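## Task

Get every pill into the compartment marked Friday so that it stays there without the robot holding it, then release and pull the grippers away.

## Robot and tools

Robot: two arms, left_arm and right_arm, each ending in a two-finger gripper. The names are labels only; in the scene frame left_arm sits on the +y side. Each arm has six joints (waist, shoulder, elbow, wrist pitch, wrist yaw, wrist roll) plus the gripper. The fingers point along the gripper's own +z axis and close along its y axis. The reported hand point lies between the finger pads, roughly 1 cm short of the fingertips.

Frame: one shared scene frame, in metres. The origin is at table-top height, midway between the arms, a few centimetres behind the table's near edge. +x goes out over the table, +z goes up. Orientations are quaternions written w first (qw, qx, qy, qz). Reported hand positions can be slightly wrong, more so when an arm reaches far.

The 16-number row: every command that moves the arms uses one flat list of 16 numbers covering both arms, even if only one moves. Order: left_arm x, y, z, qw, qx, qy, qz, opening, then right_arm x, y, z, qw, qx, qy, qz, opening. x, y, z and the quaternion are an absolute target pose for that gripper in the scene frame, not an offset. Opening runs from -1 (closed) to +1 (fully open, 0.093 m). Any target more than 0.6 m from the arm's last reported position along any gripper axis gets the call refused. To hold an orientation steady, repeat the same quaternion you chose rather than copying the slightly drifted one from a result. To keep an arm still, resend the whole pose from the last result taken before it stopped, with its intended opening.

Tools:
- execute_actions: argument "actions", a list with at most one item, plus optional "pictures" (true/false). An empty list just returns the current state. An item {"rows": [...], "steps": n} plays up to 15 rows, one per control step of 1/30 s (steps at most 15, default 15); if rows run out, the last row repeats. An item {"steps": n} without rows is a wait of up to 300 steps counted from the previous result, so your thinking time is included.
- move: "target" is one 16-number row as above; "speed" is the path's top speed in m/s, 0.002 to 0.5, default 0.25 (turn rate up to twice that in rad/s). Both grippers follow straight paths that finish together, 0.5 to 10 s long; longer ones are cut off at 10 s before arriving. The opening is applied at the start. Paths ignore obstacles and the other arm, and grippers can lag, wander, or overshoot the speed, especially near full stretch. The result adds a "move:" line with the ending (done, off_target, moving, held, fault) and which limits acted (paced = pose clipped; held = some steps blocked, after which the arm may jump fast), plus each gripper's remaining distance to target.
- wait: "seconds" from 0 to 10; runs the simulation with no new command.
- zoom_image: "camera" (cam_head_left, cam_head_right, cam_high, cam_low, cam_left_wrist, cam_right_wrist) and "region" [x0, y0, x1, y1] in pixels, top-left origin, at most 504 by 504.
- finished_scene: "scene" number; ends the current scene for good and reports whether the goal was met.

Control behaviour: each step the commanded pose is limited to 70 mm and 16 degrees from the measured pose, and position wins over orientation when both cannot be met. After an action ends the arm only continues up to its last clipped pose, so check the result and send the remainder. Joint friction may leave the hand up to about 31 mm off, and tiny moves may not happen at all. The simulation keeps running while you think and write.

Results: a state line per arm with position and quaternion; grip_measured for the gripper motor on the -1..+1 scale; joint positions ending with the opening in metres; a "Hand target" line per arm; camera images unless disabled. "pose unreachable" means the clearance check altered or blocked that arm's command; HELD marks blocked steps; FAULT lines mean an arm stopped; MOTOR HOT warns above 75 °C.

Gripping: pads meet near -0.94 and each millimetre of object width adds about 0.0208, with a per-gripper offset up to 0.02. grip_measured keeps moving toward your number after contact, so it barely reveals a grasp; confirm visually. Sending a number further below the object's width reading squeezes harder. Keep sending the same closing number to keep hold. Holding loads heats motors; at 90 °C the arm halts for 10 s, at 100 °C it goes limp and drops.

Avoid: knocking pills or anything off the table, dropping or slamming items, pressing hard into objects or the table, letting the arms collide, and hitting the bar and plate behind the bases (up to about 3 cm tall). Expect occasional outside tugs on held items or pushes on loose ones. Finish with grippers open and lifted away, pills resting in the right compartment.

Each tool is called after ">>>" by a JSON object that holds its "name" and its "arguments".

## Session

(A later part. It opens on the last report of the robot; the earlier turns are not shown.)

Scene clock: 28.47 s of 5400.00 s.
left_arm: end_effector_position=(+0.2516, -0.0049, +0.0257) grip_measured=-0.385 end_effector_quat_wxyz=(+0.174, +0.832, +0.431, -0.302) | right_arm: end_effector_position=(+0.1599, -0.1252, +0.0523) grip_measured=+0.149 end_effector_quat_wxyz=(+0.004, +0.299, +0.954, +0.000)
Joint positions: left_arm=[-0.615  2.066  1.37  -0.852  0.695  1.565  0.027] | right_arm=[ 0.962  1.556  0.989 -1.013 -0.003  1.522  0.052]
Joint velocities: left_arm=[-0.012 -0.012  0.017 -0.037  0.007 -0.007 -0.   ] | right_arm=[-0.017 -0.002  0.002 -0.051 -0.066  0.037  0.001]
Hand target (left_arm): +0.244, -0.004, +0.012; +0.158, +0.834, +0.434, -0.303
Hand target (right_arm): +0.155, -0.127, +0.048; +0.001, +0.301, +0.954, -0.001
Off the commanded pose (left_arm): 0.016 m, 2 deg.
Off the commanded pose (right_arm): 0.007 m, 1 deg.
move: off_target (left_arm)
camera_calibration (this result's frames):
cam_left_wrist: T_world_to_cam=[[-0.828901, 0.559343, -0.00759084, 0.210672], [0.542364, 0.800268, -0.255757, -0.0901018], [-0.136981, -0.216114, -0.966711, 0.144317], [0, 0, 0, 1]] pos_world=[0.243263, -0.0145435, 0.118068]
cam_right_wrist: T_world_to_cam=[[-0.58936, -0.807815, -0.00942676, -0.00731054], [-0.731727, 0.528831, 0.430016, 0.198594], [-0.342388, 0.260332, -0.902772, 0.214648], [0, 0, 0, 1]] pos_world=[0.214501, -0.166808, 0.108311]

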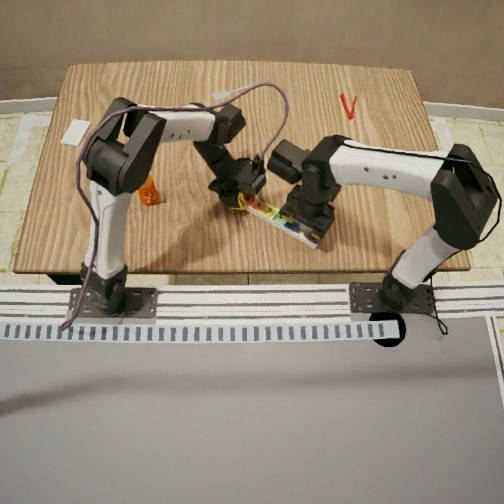

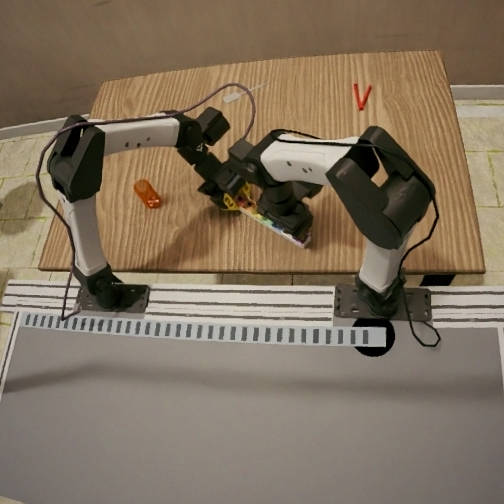

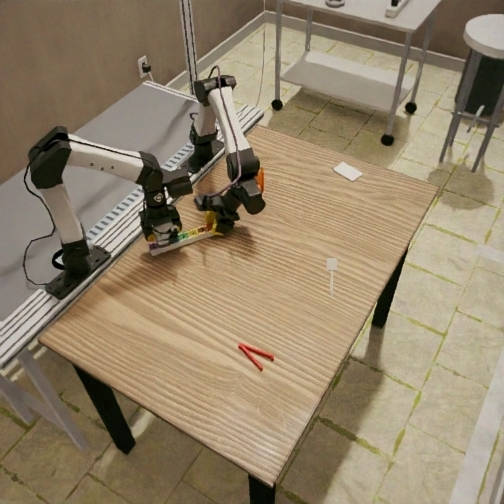

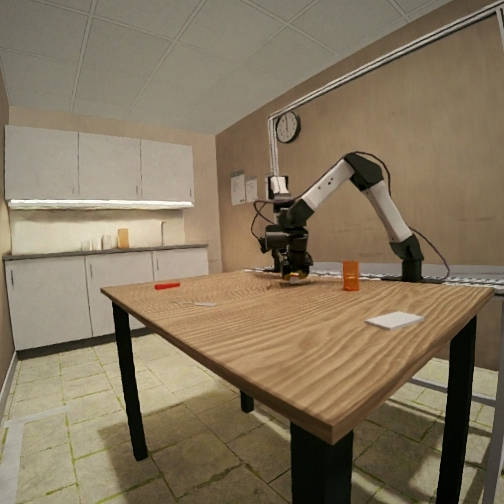

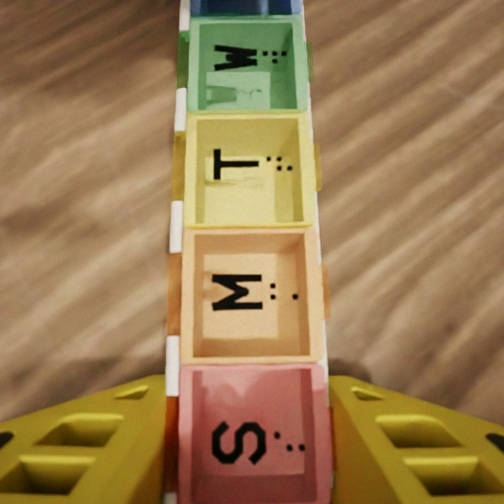

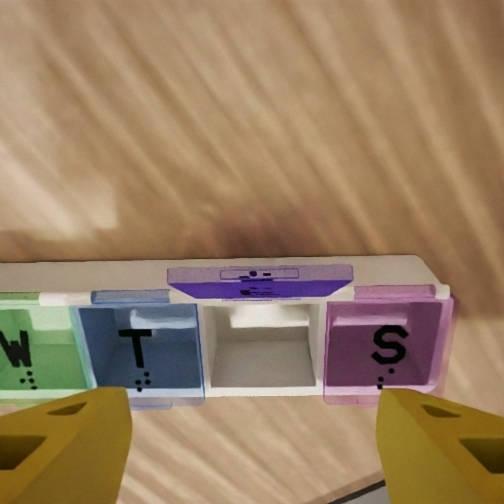

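>>> {"name": "move", "arguments": {"target": [0.25,-0.004,0.04,0.158,0.834,0.434,-0.303,-0.4, 0.16,-0.16,0.17,0,0.301,0.954,0,0.15], "speed": 0.12}}

>>> {"name": "move", "arguments": {"target": [0.22,0.05,0.04,0.31,0.397,0.852,-0.145,-0.4, 0.25,-0.33,0.2,0.299,-0.641,0.641,0.299,-1], "speed": 0.25}}

Scene clock: 31.27 s of 5400.00 s.
left_arm: end_effector_position=(+0.2491, -0.0021, +0.0338) grip_measured=-0.385 end_effector_quat_wxyz=(+0.157, +0.830, +0.437, -0.308) | right_arm: end_effector_position=(+0.1568, -0.1621, +0.1600) grip_measured=+0.149 end_effector_quat_wxyz=(-0.004, +0.300, +0.954, -0.016)
Joint positions: left_arm=[-0.615  2.066  1.408 -0.927  0.69   1.565  0.027] | right_arm=[ 0.866  1.437  1.312 -1.493 -0.004  1.427  0.052]
Joint velocities: left_arm=[-0.007  0.012  0.002  0.007 -0.037  0.007  0.001] | right_arm=[-0.007  0.002  0.002  0.022  0.037 -0.022 -0.   ]
Hand target (left_arm): +0.250, -0.004, +0.040; +0.158, +0.834, +0.434, -0.303
Hand target (right_arm): +0.159, -0.160, +0.169; -0.000, +0.301, +0.954, +0.000
Off the commanded pose (left_arm): 0.007 m, 1 deg.
Off the commanded pose (right_arm): 0.011 m, 2 deg.
move: off_target (right_arm)
camera_calibration (this result's frames):
cam_left_wrist: T_world_to_cam=[[-0.828296, 0.559503, 0.0296865, 0.205715], [0.535887, 0.806574, -0.249525, -0.0875331], [-0.163554, -0.190772, -0.967913, 0.159049], [0, 0, 0, 1]] pos_world=[0.243314, -0.0141541, 0.125997]
cam_right_wrist: T_world_to_cam=[[-0.590357, -0.80667, 0.0276023, -0.0435266], [-0.719277, 0.541299, 0.435472, 0.168735], [-0.366224, 0.23723, -0.899779, 0.319917], [0, 0, 0, 1]] pos_world=[0.212832, -0.202341, 0.215577]

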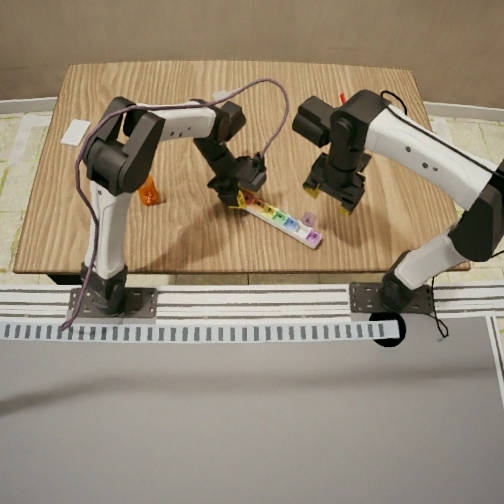

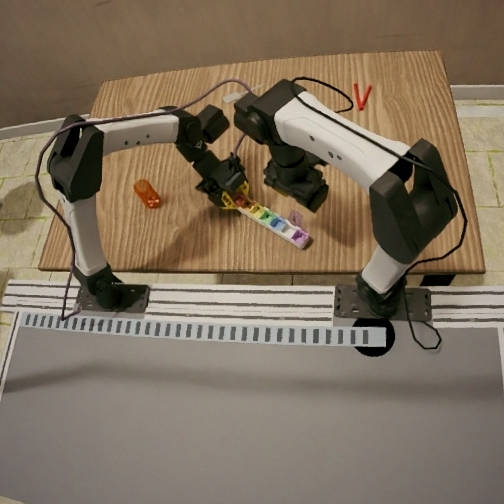

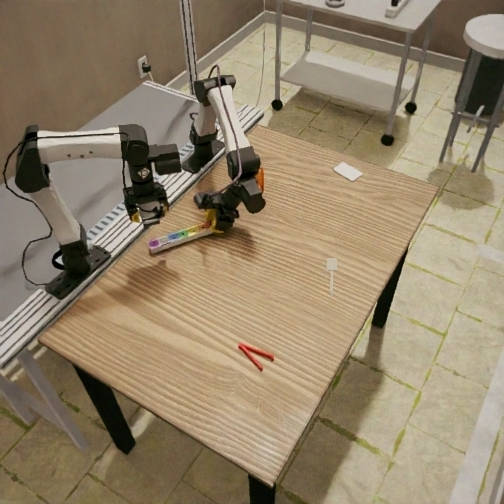

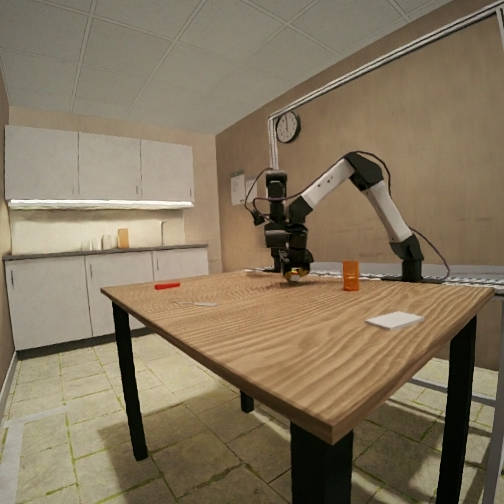

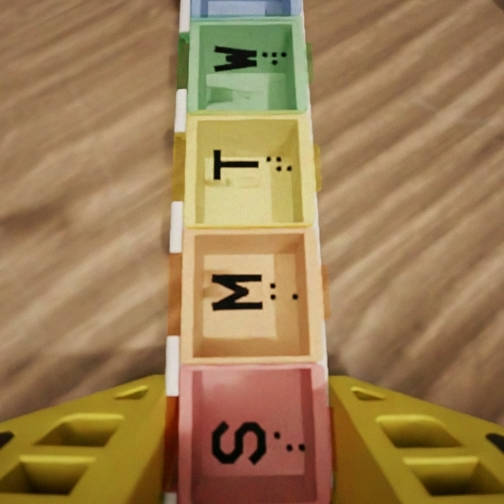

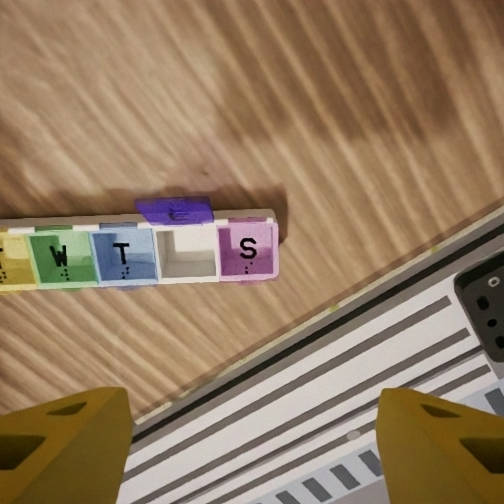

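Scene clock: 36.43 s of 5400.00 s.
left_arm: end_effector_position=(+0.2239, +0.0478, +0.0422) grip_measured=-0.386 end_effector_quat_wxyz=(+0.307, +0.403, +0.850, -0.143) | right_arm: end_effector_position=(+0.2473, -0.3185, +0.1965) grip_measured=-1.000 end_effector_quat_wxyz=(-0.329, +0.617, -0.685, -0.205)
Joint positions: left_arm=[-0.855  1.375  0.573 -0.092  0.008  0.038  0.027] | right_arm=[-0.42   1.499  1.306 -1.579 -0.767 -2.011  0.   ]
Joint velocities: left_arm=[-0.017  0.007 -0.002  0.022 -0.081 -0.095 -0.   ] | right_arm=[-0.017 -0.007 -0.007 -0.022 -0.022  0.022  0.   ]
Hand target (left_arm): +0.219, +0.050, +0.038; +0.306, +0.403, +0.851, -0.142
Hand target (right_arm): +0.252, -0.322, +0.200; +0.334, -0.618, +0.683, +0.202
Off the commanded pose (left_arm): 0.005 m, 1 deg.
Off the commanded pose (right_arm): 0.012 m, 13 deg.
joint sent to its limit (right arm) — the command would take joint 4 (wrist pitch) past its lower limit, so that joint was sent only as far as its limit.
move: off_target (right_arm)
camera_calibration (this result's frames):
cam_left_wrist: T_world_to_cam=[[-0.766118, -0.642445, 0.0181153, 0.200653], [-0.627858, 0.742105, -0.234682, 0.150858], [0.137327, -0.191168, -0.971903, 0.105407], [0, 0, 0, 1]] pos_world=[0.233966, 0.0371064, 0.134215]
cam_right_wrist: T_world_to_cam=[[0.980621, -0.165347, 0.105085, -0.316744], [-0.122735, -0.93656, -0.328316, -0.165595], [0.152705, 0.309056, -0.938704, 0.325276], [0, 0, 0, 1]] pos_world=[0.24061, -0.307991, 0.284255]

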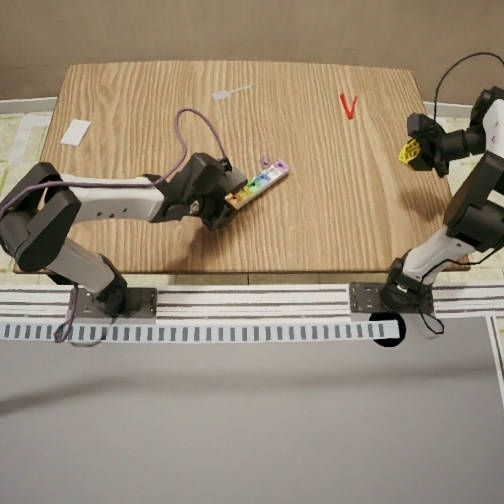

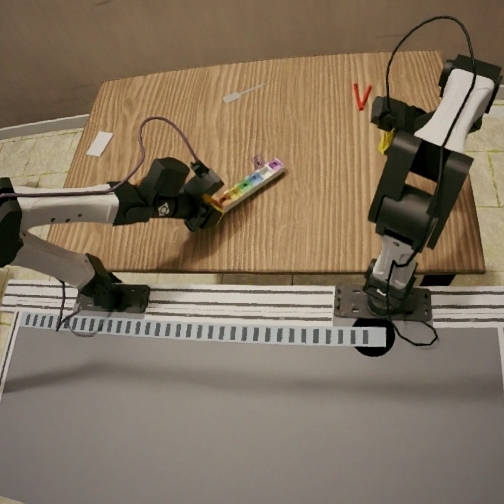

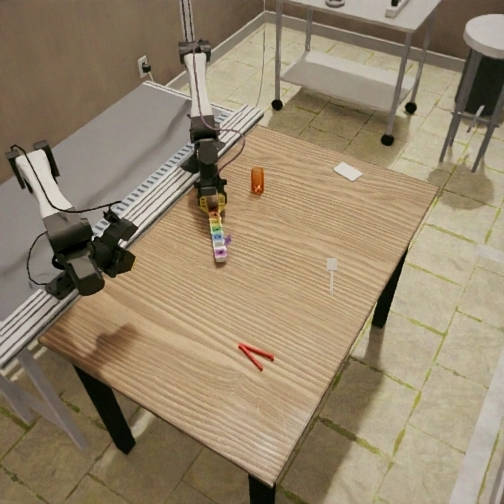

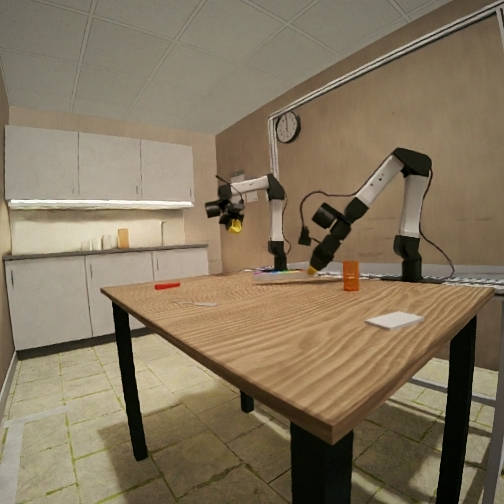

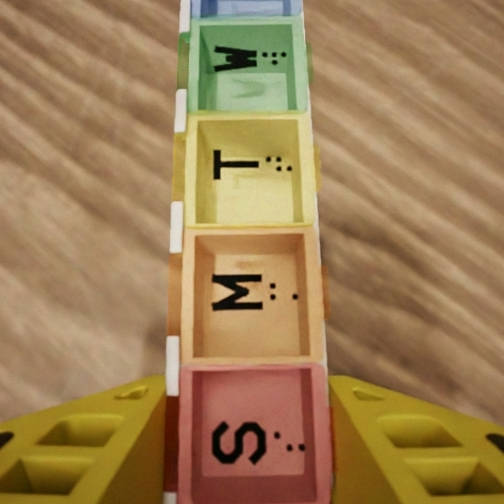

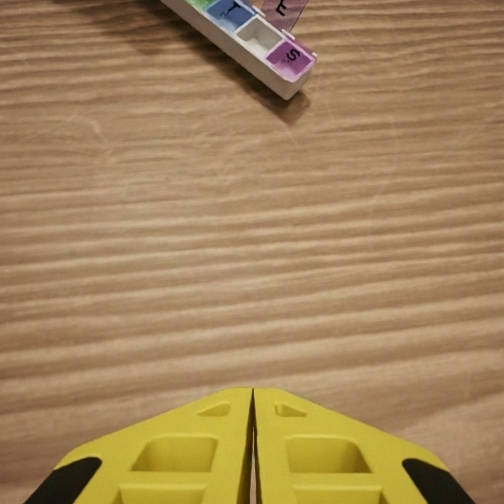

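>>> {"name": "move", "arguments": {"target": [0.22,0.05,0.016,0.31,0.397,0.852,-0.145,-0.4, 0.27,-0.31,0.18,0.329,-0.617,0.685,0.205,-1], "speed": 0.04}}

>>> {"name": "execute_actions", "arguments": {"actions": [{"rows":[[0.22,0.05,0.02,0.31,0.397,0.852,-0.145,1, 0.27,-0.31,0.18,0.329,-0.617,0.685,0.205,-1]],"steps":10}], "pictures": false}}

>>> {"name": "move", "arguments": {"target": [0.22,0.06,0.17,0.4,0.4,0.79,-0.22,1, 0.36,-0.27,0.11,0.406,-0.579,0.579,0.406,-1]}}

>>> {"name": "move", "arguments": {"target": [0.25,0.26,0.16,0.497,0.41,0.709,-0.287,1, 0.36,-0.27,0.11,0.406,-0.579,0.579,0.406,-1]}}

>>> {"name": "move", "arguments": {"target": [0.264,0.23,0.036,0.497,0.41,0.709,-0.287,1, 0.36,-0.27,0.11,0.406,-0.579,0.579,0.406,-1], "speed": 0.1}}

Scene clock: 38.80 s of 5400.00 s.
left_arm: end_effector_position=(+0.2254, +0.0462, +0.0278) grip_measured=-0.386 end_effector_quat_wxyz=(+0.321, +0.397, +0.847, -0.150) | right_arm: end_effector_position=(+0.2696, -0.3133, +0.1883) grip_measured=-1.000 end_effector_quat_wxyz=(-0.332, +0.622, -0.683, -0.190)
Joint positions: left_arm=[-0.855  1.417  0.511  0.045  0.007  0.029  0.027] | right_arm=[-0.36   1.525  1.306 -1.461 -0.77  -1.922  0.   ]
Joint velocities: left_arm=[-0.007 -0.007 -0.017  0.066 -0.007 -0.037 -0.001] | right_arm=[ 0.002 -0.002 -0.012  0.051  0.037  0.007  0.   ]
Hand target (left_arm): +0.220, +0.050, +0.016; +0.310, +0.397, +0.852, -0.145
Hand target (right_arm): +0.269, -0.310, +0.180; +0.328, -0.617, +0.685, +0.205
Off the commanded pose (left_arm): 0.014 m, 1 deg.
Off the commanded pose (right_arm): 0.009 m, 2 deg.
move: off_target (left_arm)
camera_calibration (this result's frames):
cam_left_wrist: T_world_to_cam=[[-0.761627, -0.647658, 0.021534, 0.200154], [-0.628709, 0.730476, -0.266703, 0.151214], [0.157002, -0.216667, -0.963538, 0.0874427], [0, 0, 0, 1]] pos_world=[0.233784, 0.0381189, 0.120274]
cam_right_wrist: T_world_to_cam=[[0.977142, -0.166089, 0.132692, -0.341406], [-0.117626, -0.942337, -0.313312, -0.166701], [0.177078, 0.290542, -0.940334, 0.30044], [0, 0, 0, 1]] pos_world=[0.260793, -0.301083, 0.275586]

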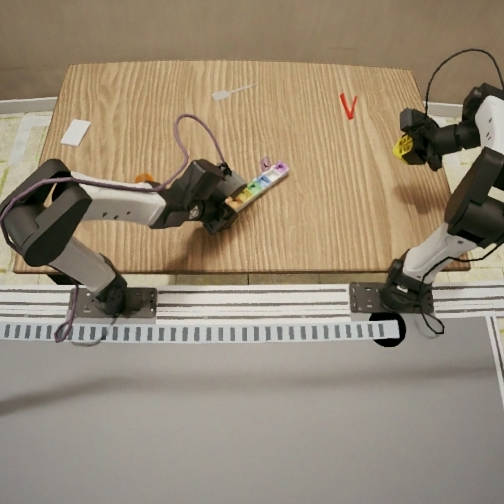

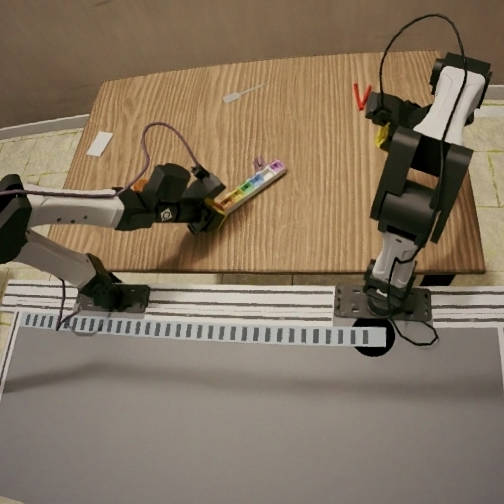

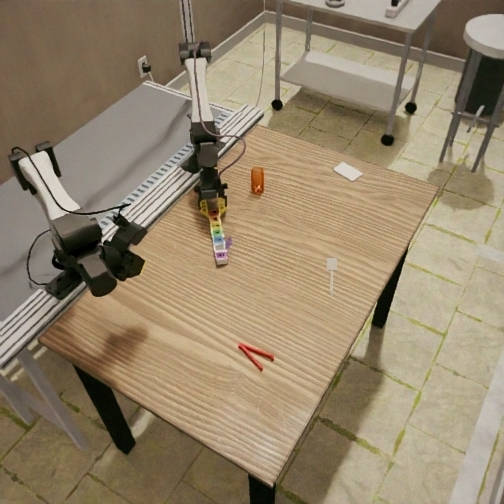

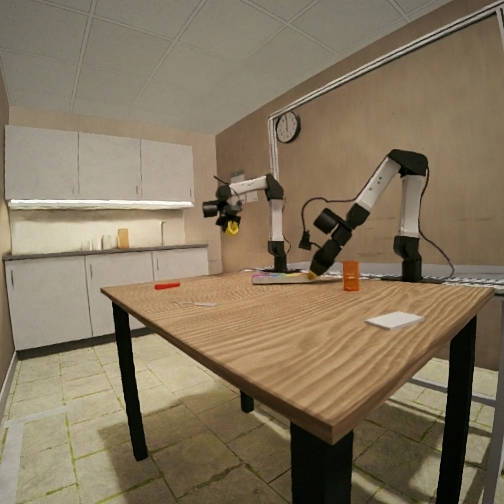

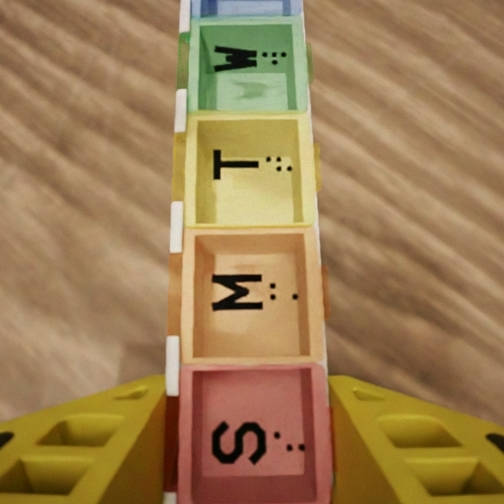

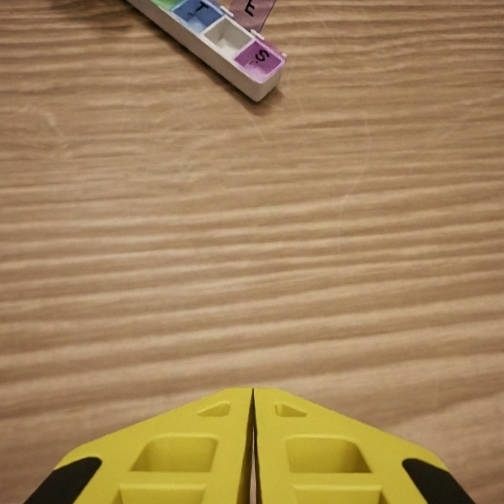

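Scene clock: 39.13 s of 5400.00 s.
left_arm: end_effector_position=(+0.2254, +0.0462, +0.0278) grip_measured=+0.987 end_effector_quat_wxyz=(+0.321, +0.397, +0.847, -0.150) | right_arm: end_effector_position=(+0.2699, -0.3134, +0.1883) grip_measured=-1.000 end_effector_quat_wxyz=(-0.332, +0.622, -0.684, -0.190)
Joint positions: left_arm=[-0.855  1.417  0.511  0.045  0.007  0.029  0.093] | right_arm=[-0.36   1.525  1.306 -1.459 -0.771 -1.921  0.   ]
Joint velocities: left_arm=[ 0.027  0.002 -0.002 -0.007  0.037 -0.066 -0.   ] | right_arm=[-0.007  0.007 -0.012 -0.022  0.081 -0.066  0.   ]
Hand target (left_arm): +0.220, +0.050, +0.020; +0.310, +0.397, +0.852, -0.145
Hand target (right_arm): +0.270, -0.310, +0.180; +0.329, -0.617, +0.685, +0.205
Off the commanded pose (left_arm): 0.010 m, 1 deg.
Off the commanded pose (right_arm): 0.009 m, 2 deg.
Steps of this call (steps 1 to 10: all 10 steps of this action). Readings (end_effector_position):
1: left_arm (+0.2254, +0.0462, +0.0278) | right_arm (+0.2697, -0.3133, +0.1883)
2: left_arm (+0.2254, +0.0462, +0.0278) | right_arm (+0.2697, -0.3134, +0.1883)
4: left_arm (+0.2254, +0.0462, +0.0278) | right_arm (+0.2698, -0.3134, +0.1883)
8: left_arm (+0.2254, +0.0462, +0.0278) | right_arm (+0.2698, -0.3134, +0.1883)
10: the state above

Scene clock: 41.03 s of 5400.00 s.
left_arm: end_effector_position=(+0.2204, +0.0566, +0.1697) grip_measured=+0.987 end_effector_quat_wxyz=(+0.410, +0.399, +0.790, -0.221) | right_arm: end_effector_position=(+0.3549, -0.2708, +0.1090) grip_measured=-1.000 end_effector_quat_wxyz=(-0.391, +0.564, -0.614, -0.389)
Joint positions: left_arm=[-0.78   1.008  0.692 -0.309  0.147  0.092  0.093] | right_arm=[-0.234  2.138  1.501 -1.448 -1.101 -2.076  0.   ]
Joint velocities: left_arm=[ 0.002  0.002  0.002  0.051 -0.022  0.022 -0.   ] | right_arm=[-0.007 -0.002 -0.002 -0.037 -0.051 -0.007  0.   ]
Hand target (left_arm): +0.219, +0.060, +0.170; +0.403, +0.402, +0.792, -0.219
Hand target (right_arm): +0.361, -0.270, +0.112; -0.398, +0.569, -0.608, -0.385
Off the commanded pose (left_arm): 0.003 m, 1 deg.
Off the commanded pose (right_arm): 0.005 m, 5 deg.
joint sent to its limit (right arm) — the command would take joint 6 (wrist roll) past its lower limit, so that joint was sent only as far as its limit.
move: off_target (right_arm)
camera_calibration (this result's frames):
cam_left_wrist: T_world_to_cam=[[-0.808318, -0.586867, 0.0470027, 0.202568], [-0.530192, 0.690895, -0.491488, 0.196949], [0.255964, -0.422199, -0.869615, 0.201124], [0, 0, 0, 1]] pos_world=[0.21668, 0.067724, 0.262178]
cam_right_wrist: T_world_to_cam=[[0.9962, -0.0634265, -0.0596901, -0.365147], [-0.0870388, -0.749961, -0.65573, -0.0629504], [-0.00317456, 0.658434, -0.752632, 0.341572], [0, 0, 0, 1]] pos_world=[0.359365, -0.295273, 0.194004]

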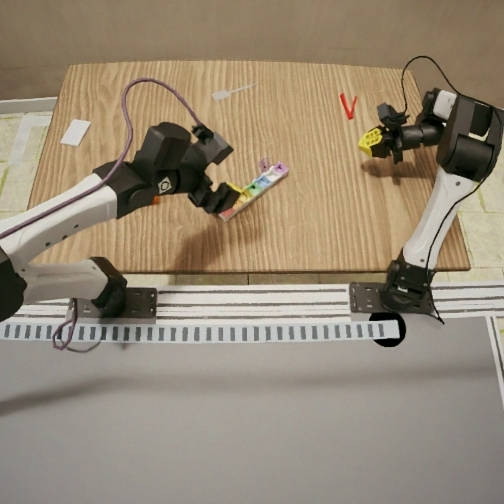

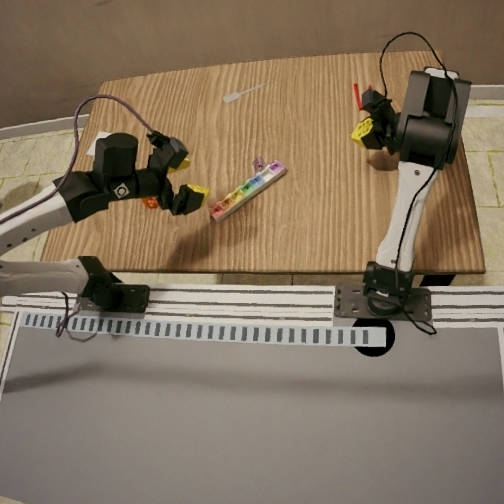

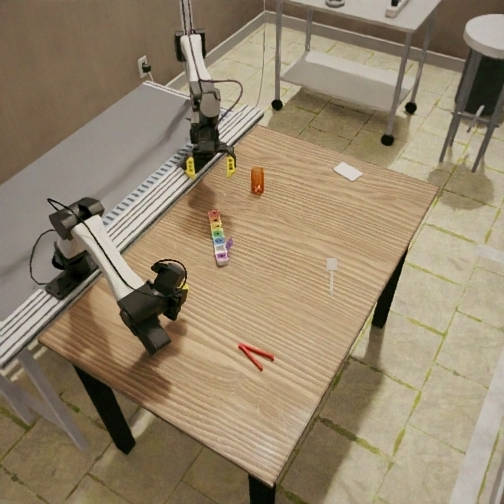

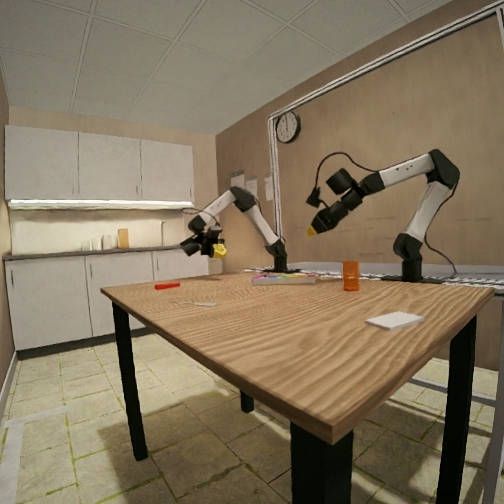

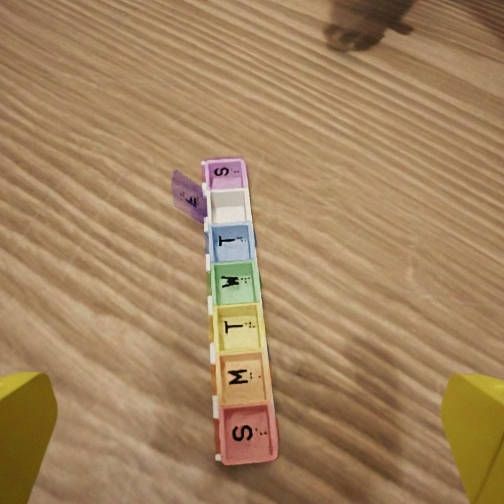

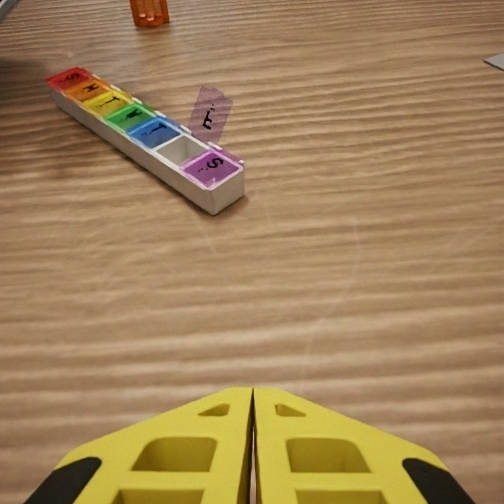

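Scene clock: 43.03 s of 5400.00 s.
left_arm: end_effector_position=(+0.2487, +0.2585, +0.1596) grip_measured=+0.987 end_effector_quat_wxyz=(+0.506, +0.411, +0.708, -0.274) | right_arm: end_effector_position=(+0.3553, -0.2706, +0.1096) grip_measured=-1.000 end_effector_quat_wxyz=(-0.393, +0.563, -0.614, -0.390)
Joint positions: left_arm=[ 0.507  1.23   0.756 -0.991  1.207  1.499  0.093] | right_arm=[-0.234  2.138  1.501 -1.447 -1.106 -2.076  0.   ]
Joint velocities: left_arm=[-0.022  0.002 -0.012 -0.022 -0.007  0.007 -0.001] | right_arm=[-0.012 -0.017  0.002  0.007 -0.095  0.066  0.   ]
Hand target (left_arm): +0.249, +0.260, +0.161; +0.504, +0.408, +0.709, -0.279
Hand target (right_arm): +0.360, -0.270, +0.110; -0.400, +0.568, -0.608, -0.385
Off the commanded pose (left_arm): 0.002 m, 2 deg.
Off the commanded pose (right_arm): 0.005 m, 5 deg.
joint sent to its limit (right arm) — the command would take joint 6 (wrist roll) past its lower limit, so that joint was sent only as far as its limit.
move: off_target (right_arm); limits=paced
camera_calibration (this result's frames):
cam_left_wrist: T_world_to_cam=[[-0.859097, -0.511808, -0.00219879, 0.34546], [-0.365599, 0.616673, -0.697174, 0.0785978], [0.358175, -0.598137, -0.716898, 0.266044], [0, 0, 0, 1]] pos_world=[0.230229, 0.28747, 0.246282]
cam_right_wrist: T_world_to_cam=[[0.996146, -0.0653859, -0.0584695, -0.366201], [-0.0877132, -0.747298, -0.658675, -0.0610794], [-0.000626154, 0.661264, -0.750153, 0.341452], [0, 0, 0, 1]] pos_world=[0.359646, -0.295379, 0.194498]

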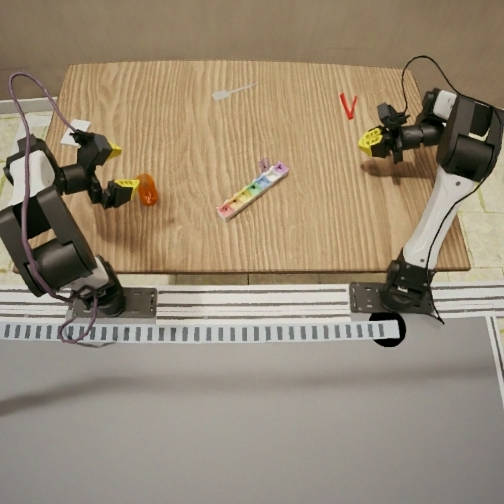

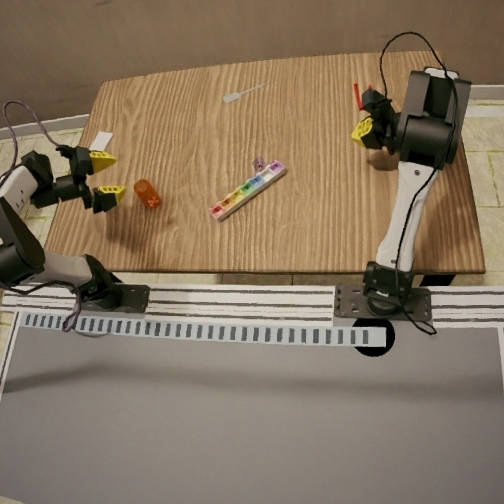

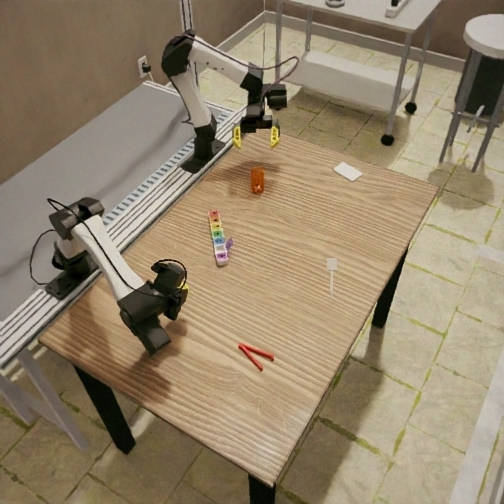

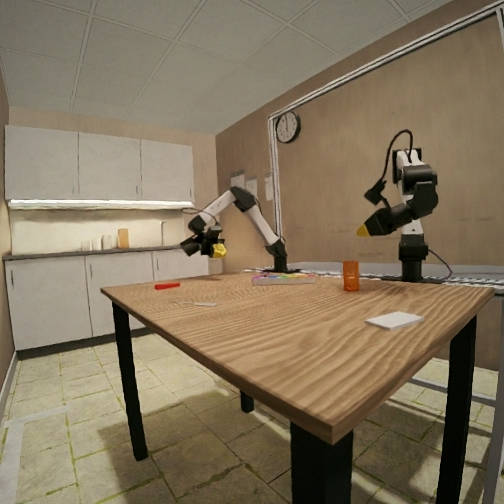

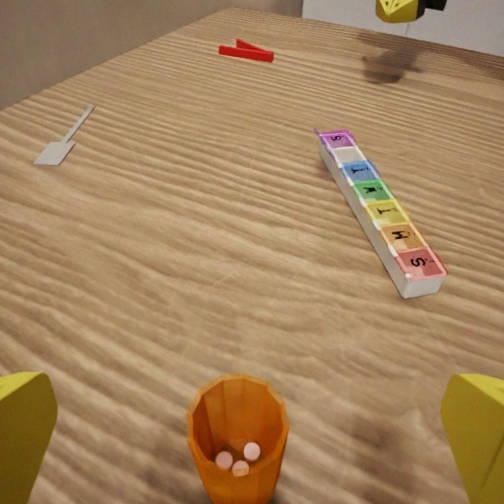

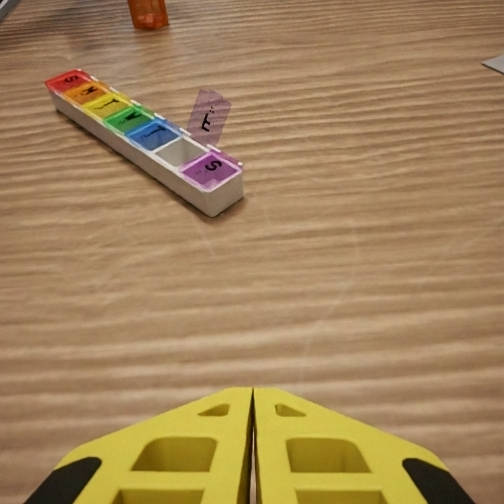

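Scene clock: 45.00 s of 5400.00 s.
left_arm: end_effector_position=(+0.2708, +0.2354, +0.0461) grip_measured=+0.987 end_effector_quat_wxyz=(+0.509, +0.416, +0.700, -0.280) | right_arm: end_effector_position=(+0.3554, -0.2706, +0.1096) grip_measured=-1.000 end_effector_quat_wxyz=(-0.393, +0.563, -0.614, -0.390)
Joint positions: left_arm=[ 0.365  1.529  0.4   -0.014  1.187  1.159  0.093] | right_arm=[-0.234  2.138  1.501 -1.447 -1.106 -2.076  0.   ]
Joint velocities: left_arm=[ 0.002  0.002  0.002  0.051 -0.022 -0.022  0.   ] | right_arm=[-0.017 -0.007 -0.002 -0.095 -0.051 -0.007  0.   ]
Hand target (left_arm): +0.263, +0.230, +0.037; +0.496, +0.411, +0.708, -0.289
Hand target (right_arm): +0.360, -0.270, +0.110; -0.400, +0.568, -0.608, -0.385
Off the commanded pose (left_arm): 0.013 m, 2 deg.
Off the commanded pose (right_arm): 0.005 m, 5 deg.
joint sent to its limit (right arm) — the command would take joint 6 (wrist roll) past its lower limit, so that joint was sent only as far as its limit.
move: off_target (left_arm, right_arm)
camera_calibration (this result's frames):
cam_left_wrist: T_world_to_cam=[[-0.868015, -0.496487, -0.00713623, 0.351413], [-0.346586, 0.616106, -0.707313, 0.017265], [0.355568, -0.611484, -0.706865, 0.166307], [0, 0, 0, 1]] pos_world=[0.251881, 0.265529, 0.132276]
cam_right_wrist: T_world_to_cam=[[0.996139, -0.0655485, -0.0583992, -0.36628], [-0.0877888, -0.74707, -0.658923, -0.0609124], [-0.000436777, 0.661506, -0.74994, 0.341452], [0, 0, 0, 1]] pos_world=[0.359668, -0.295387, 0.194541]

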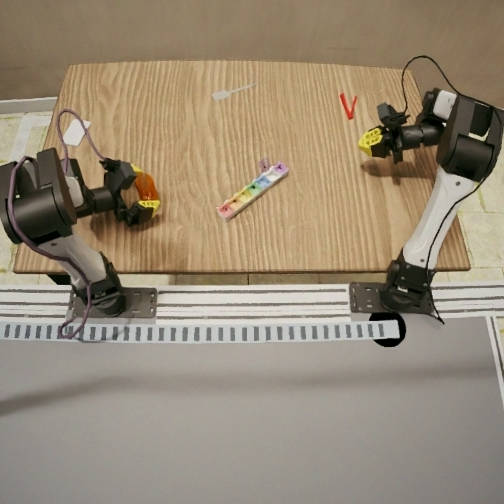

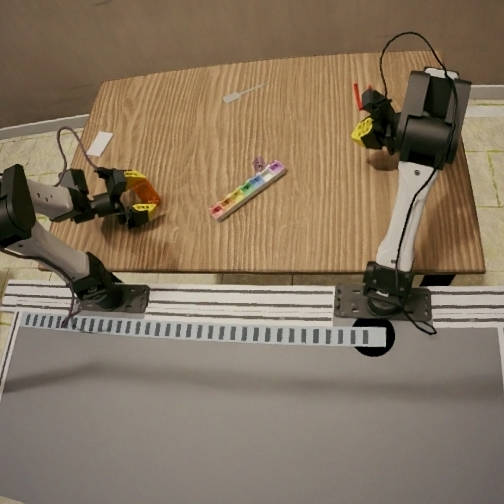

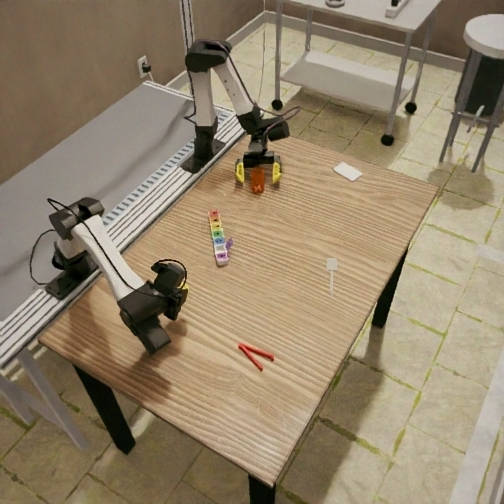

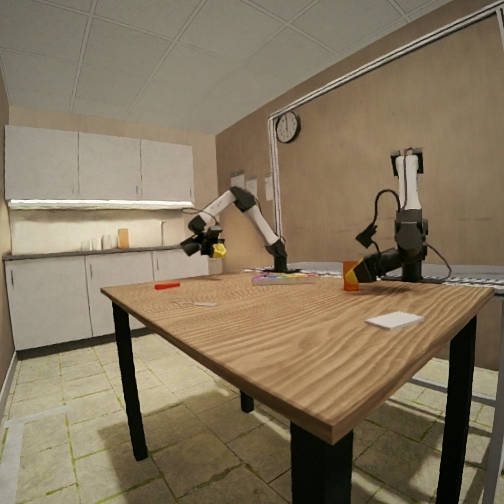

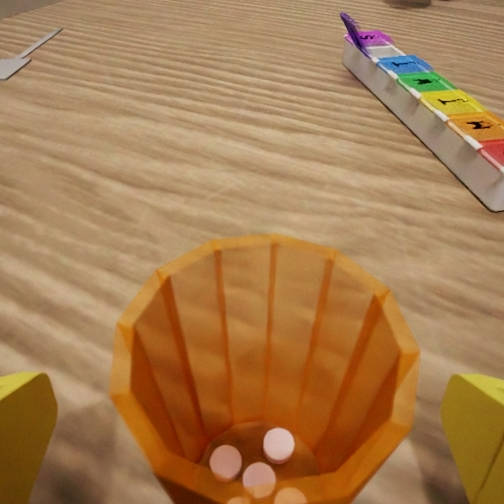

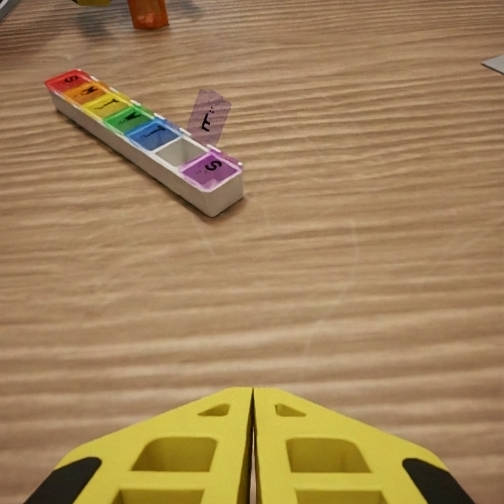

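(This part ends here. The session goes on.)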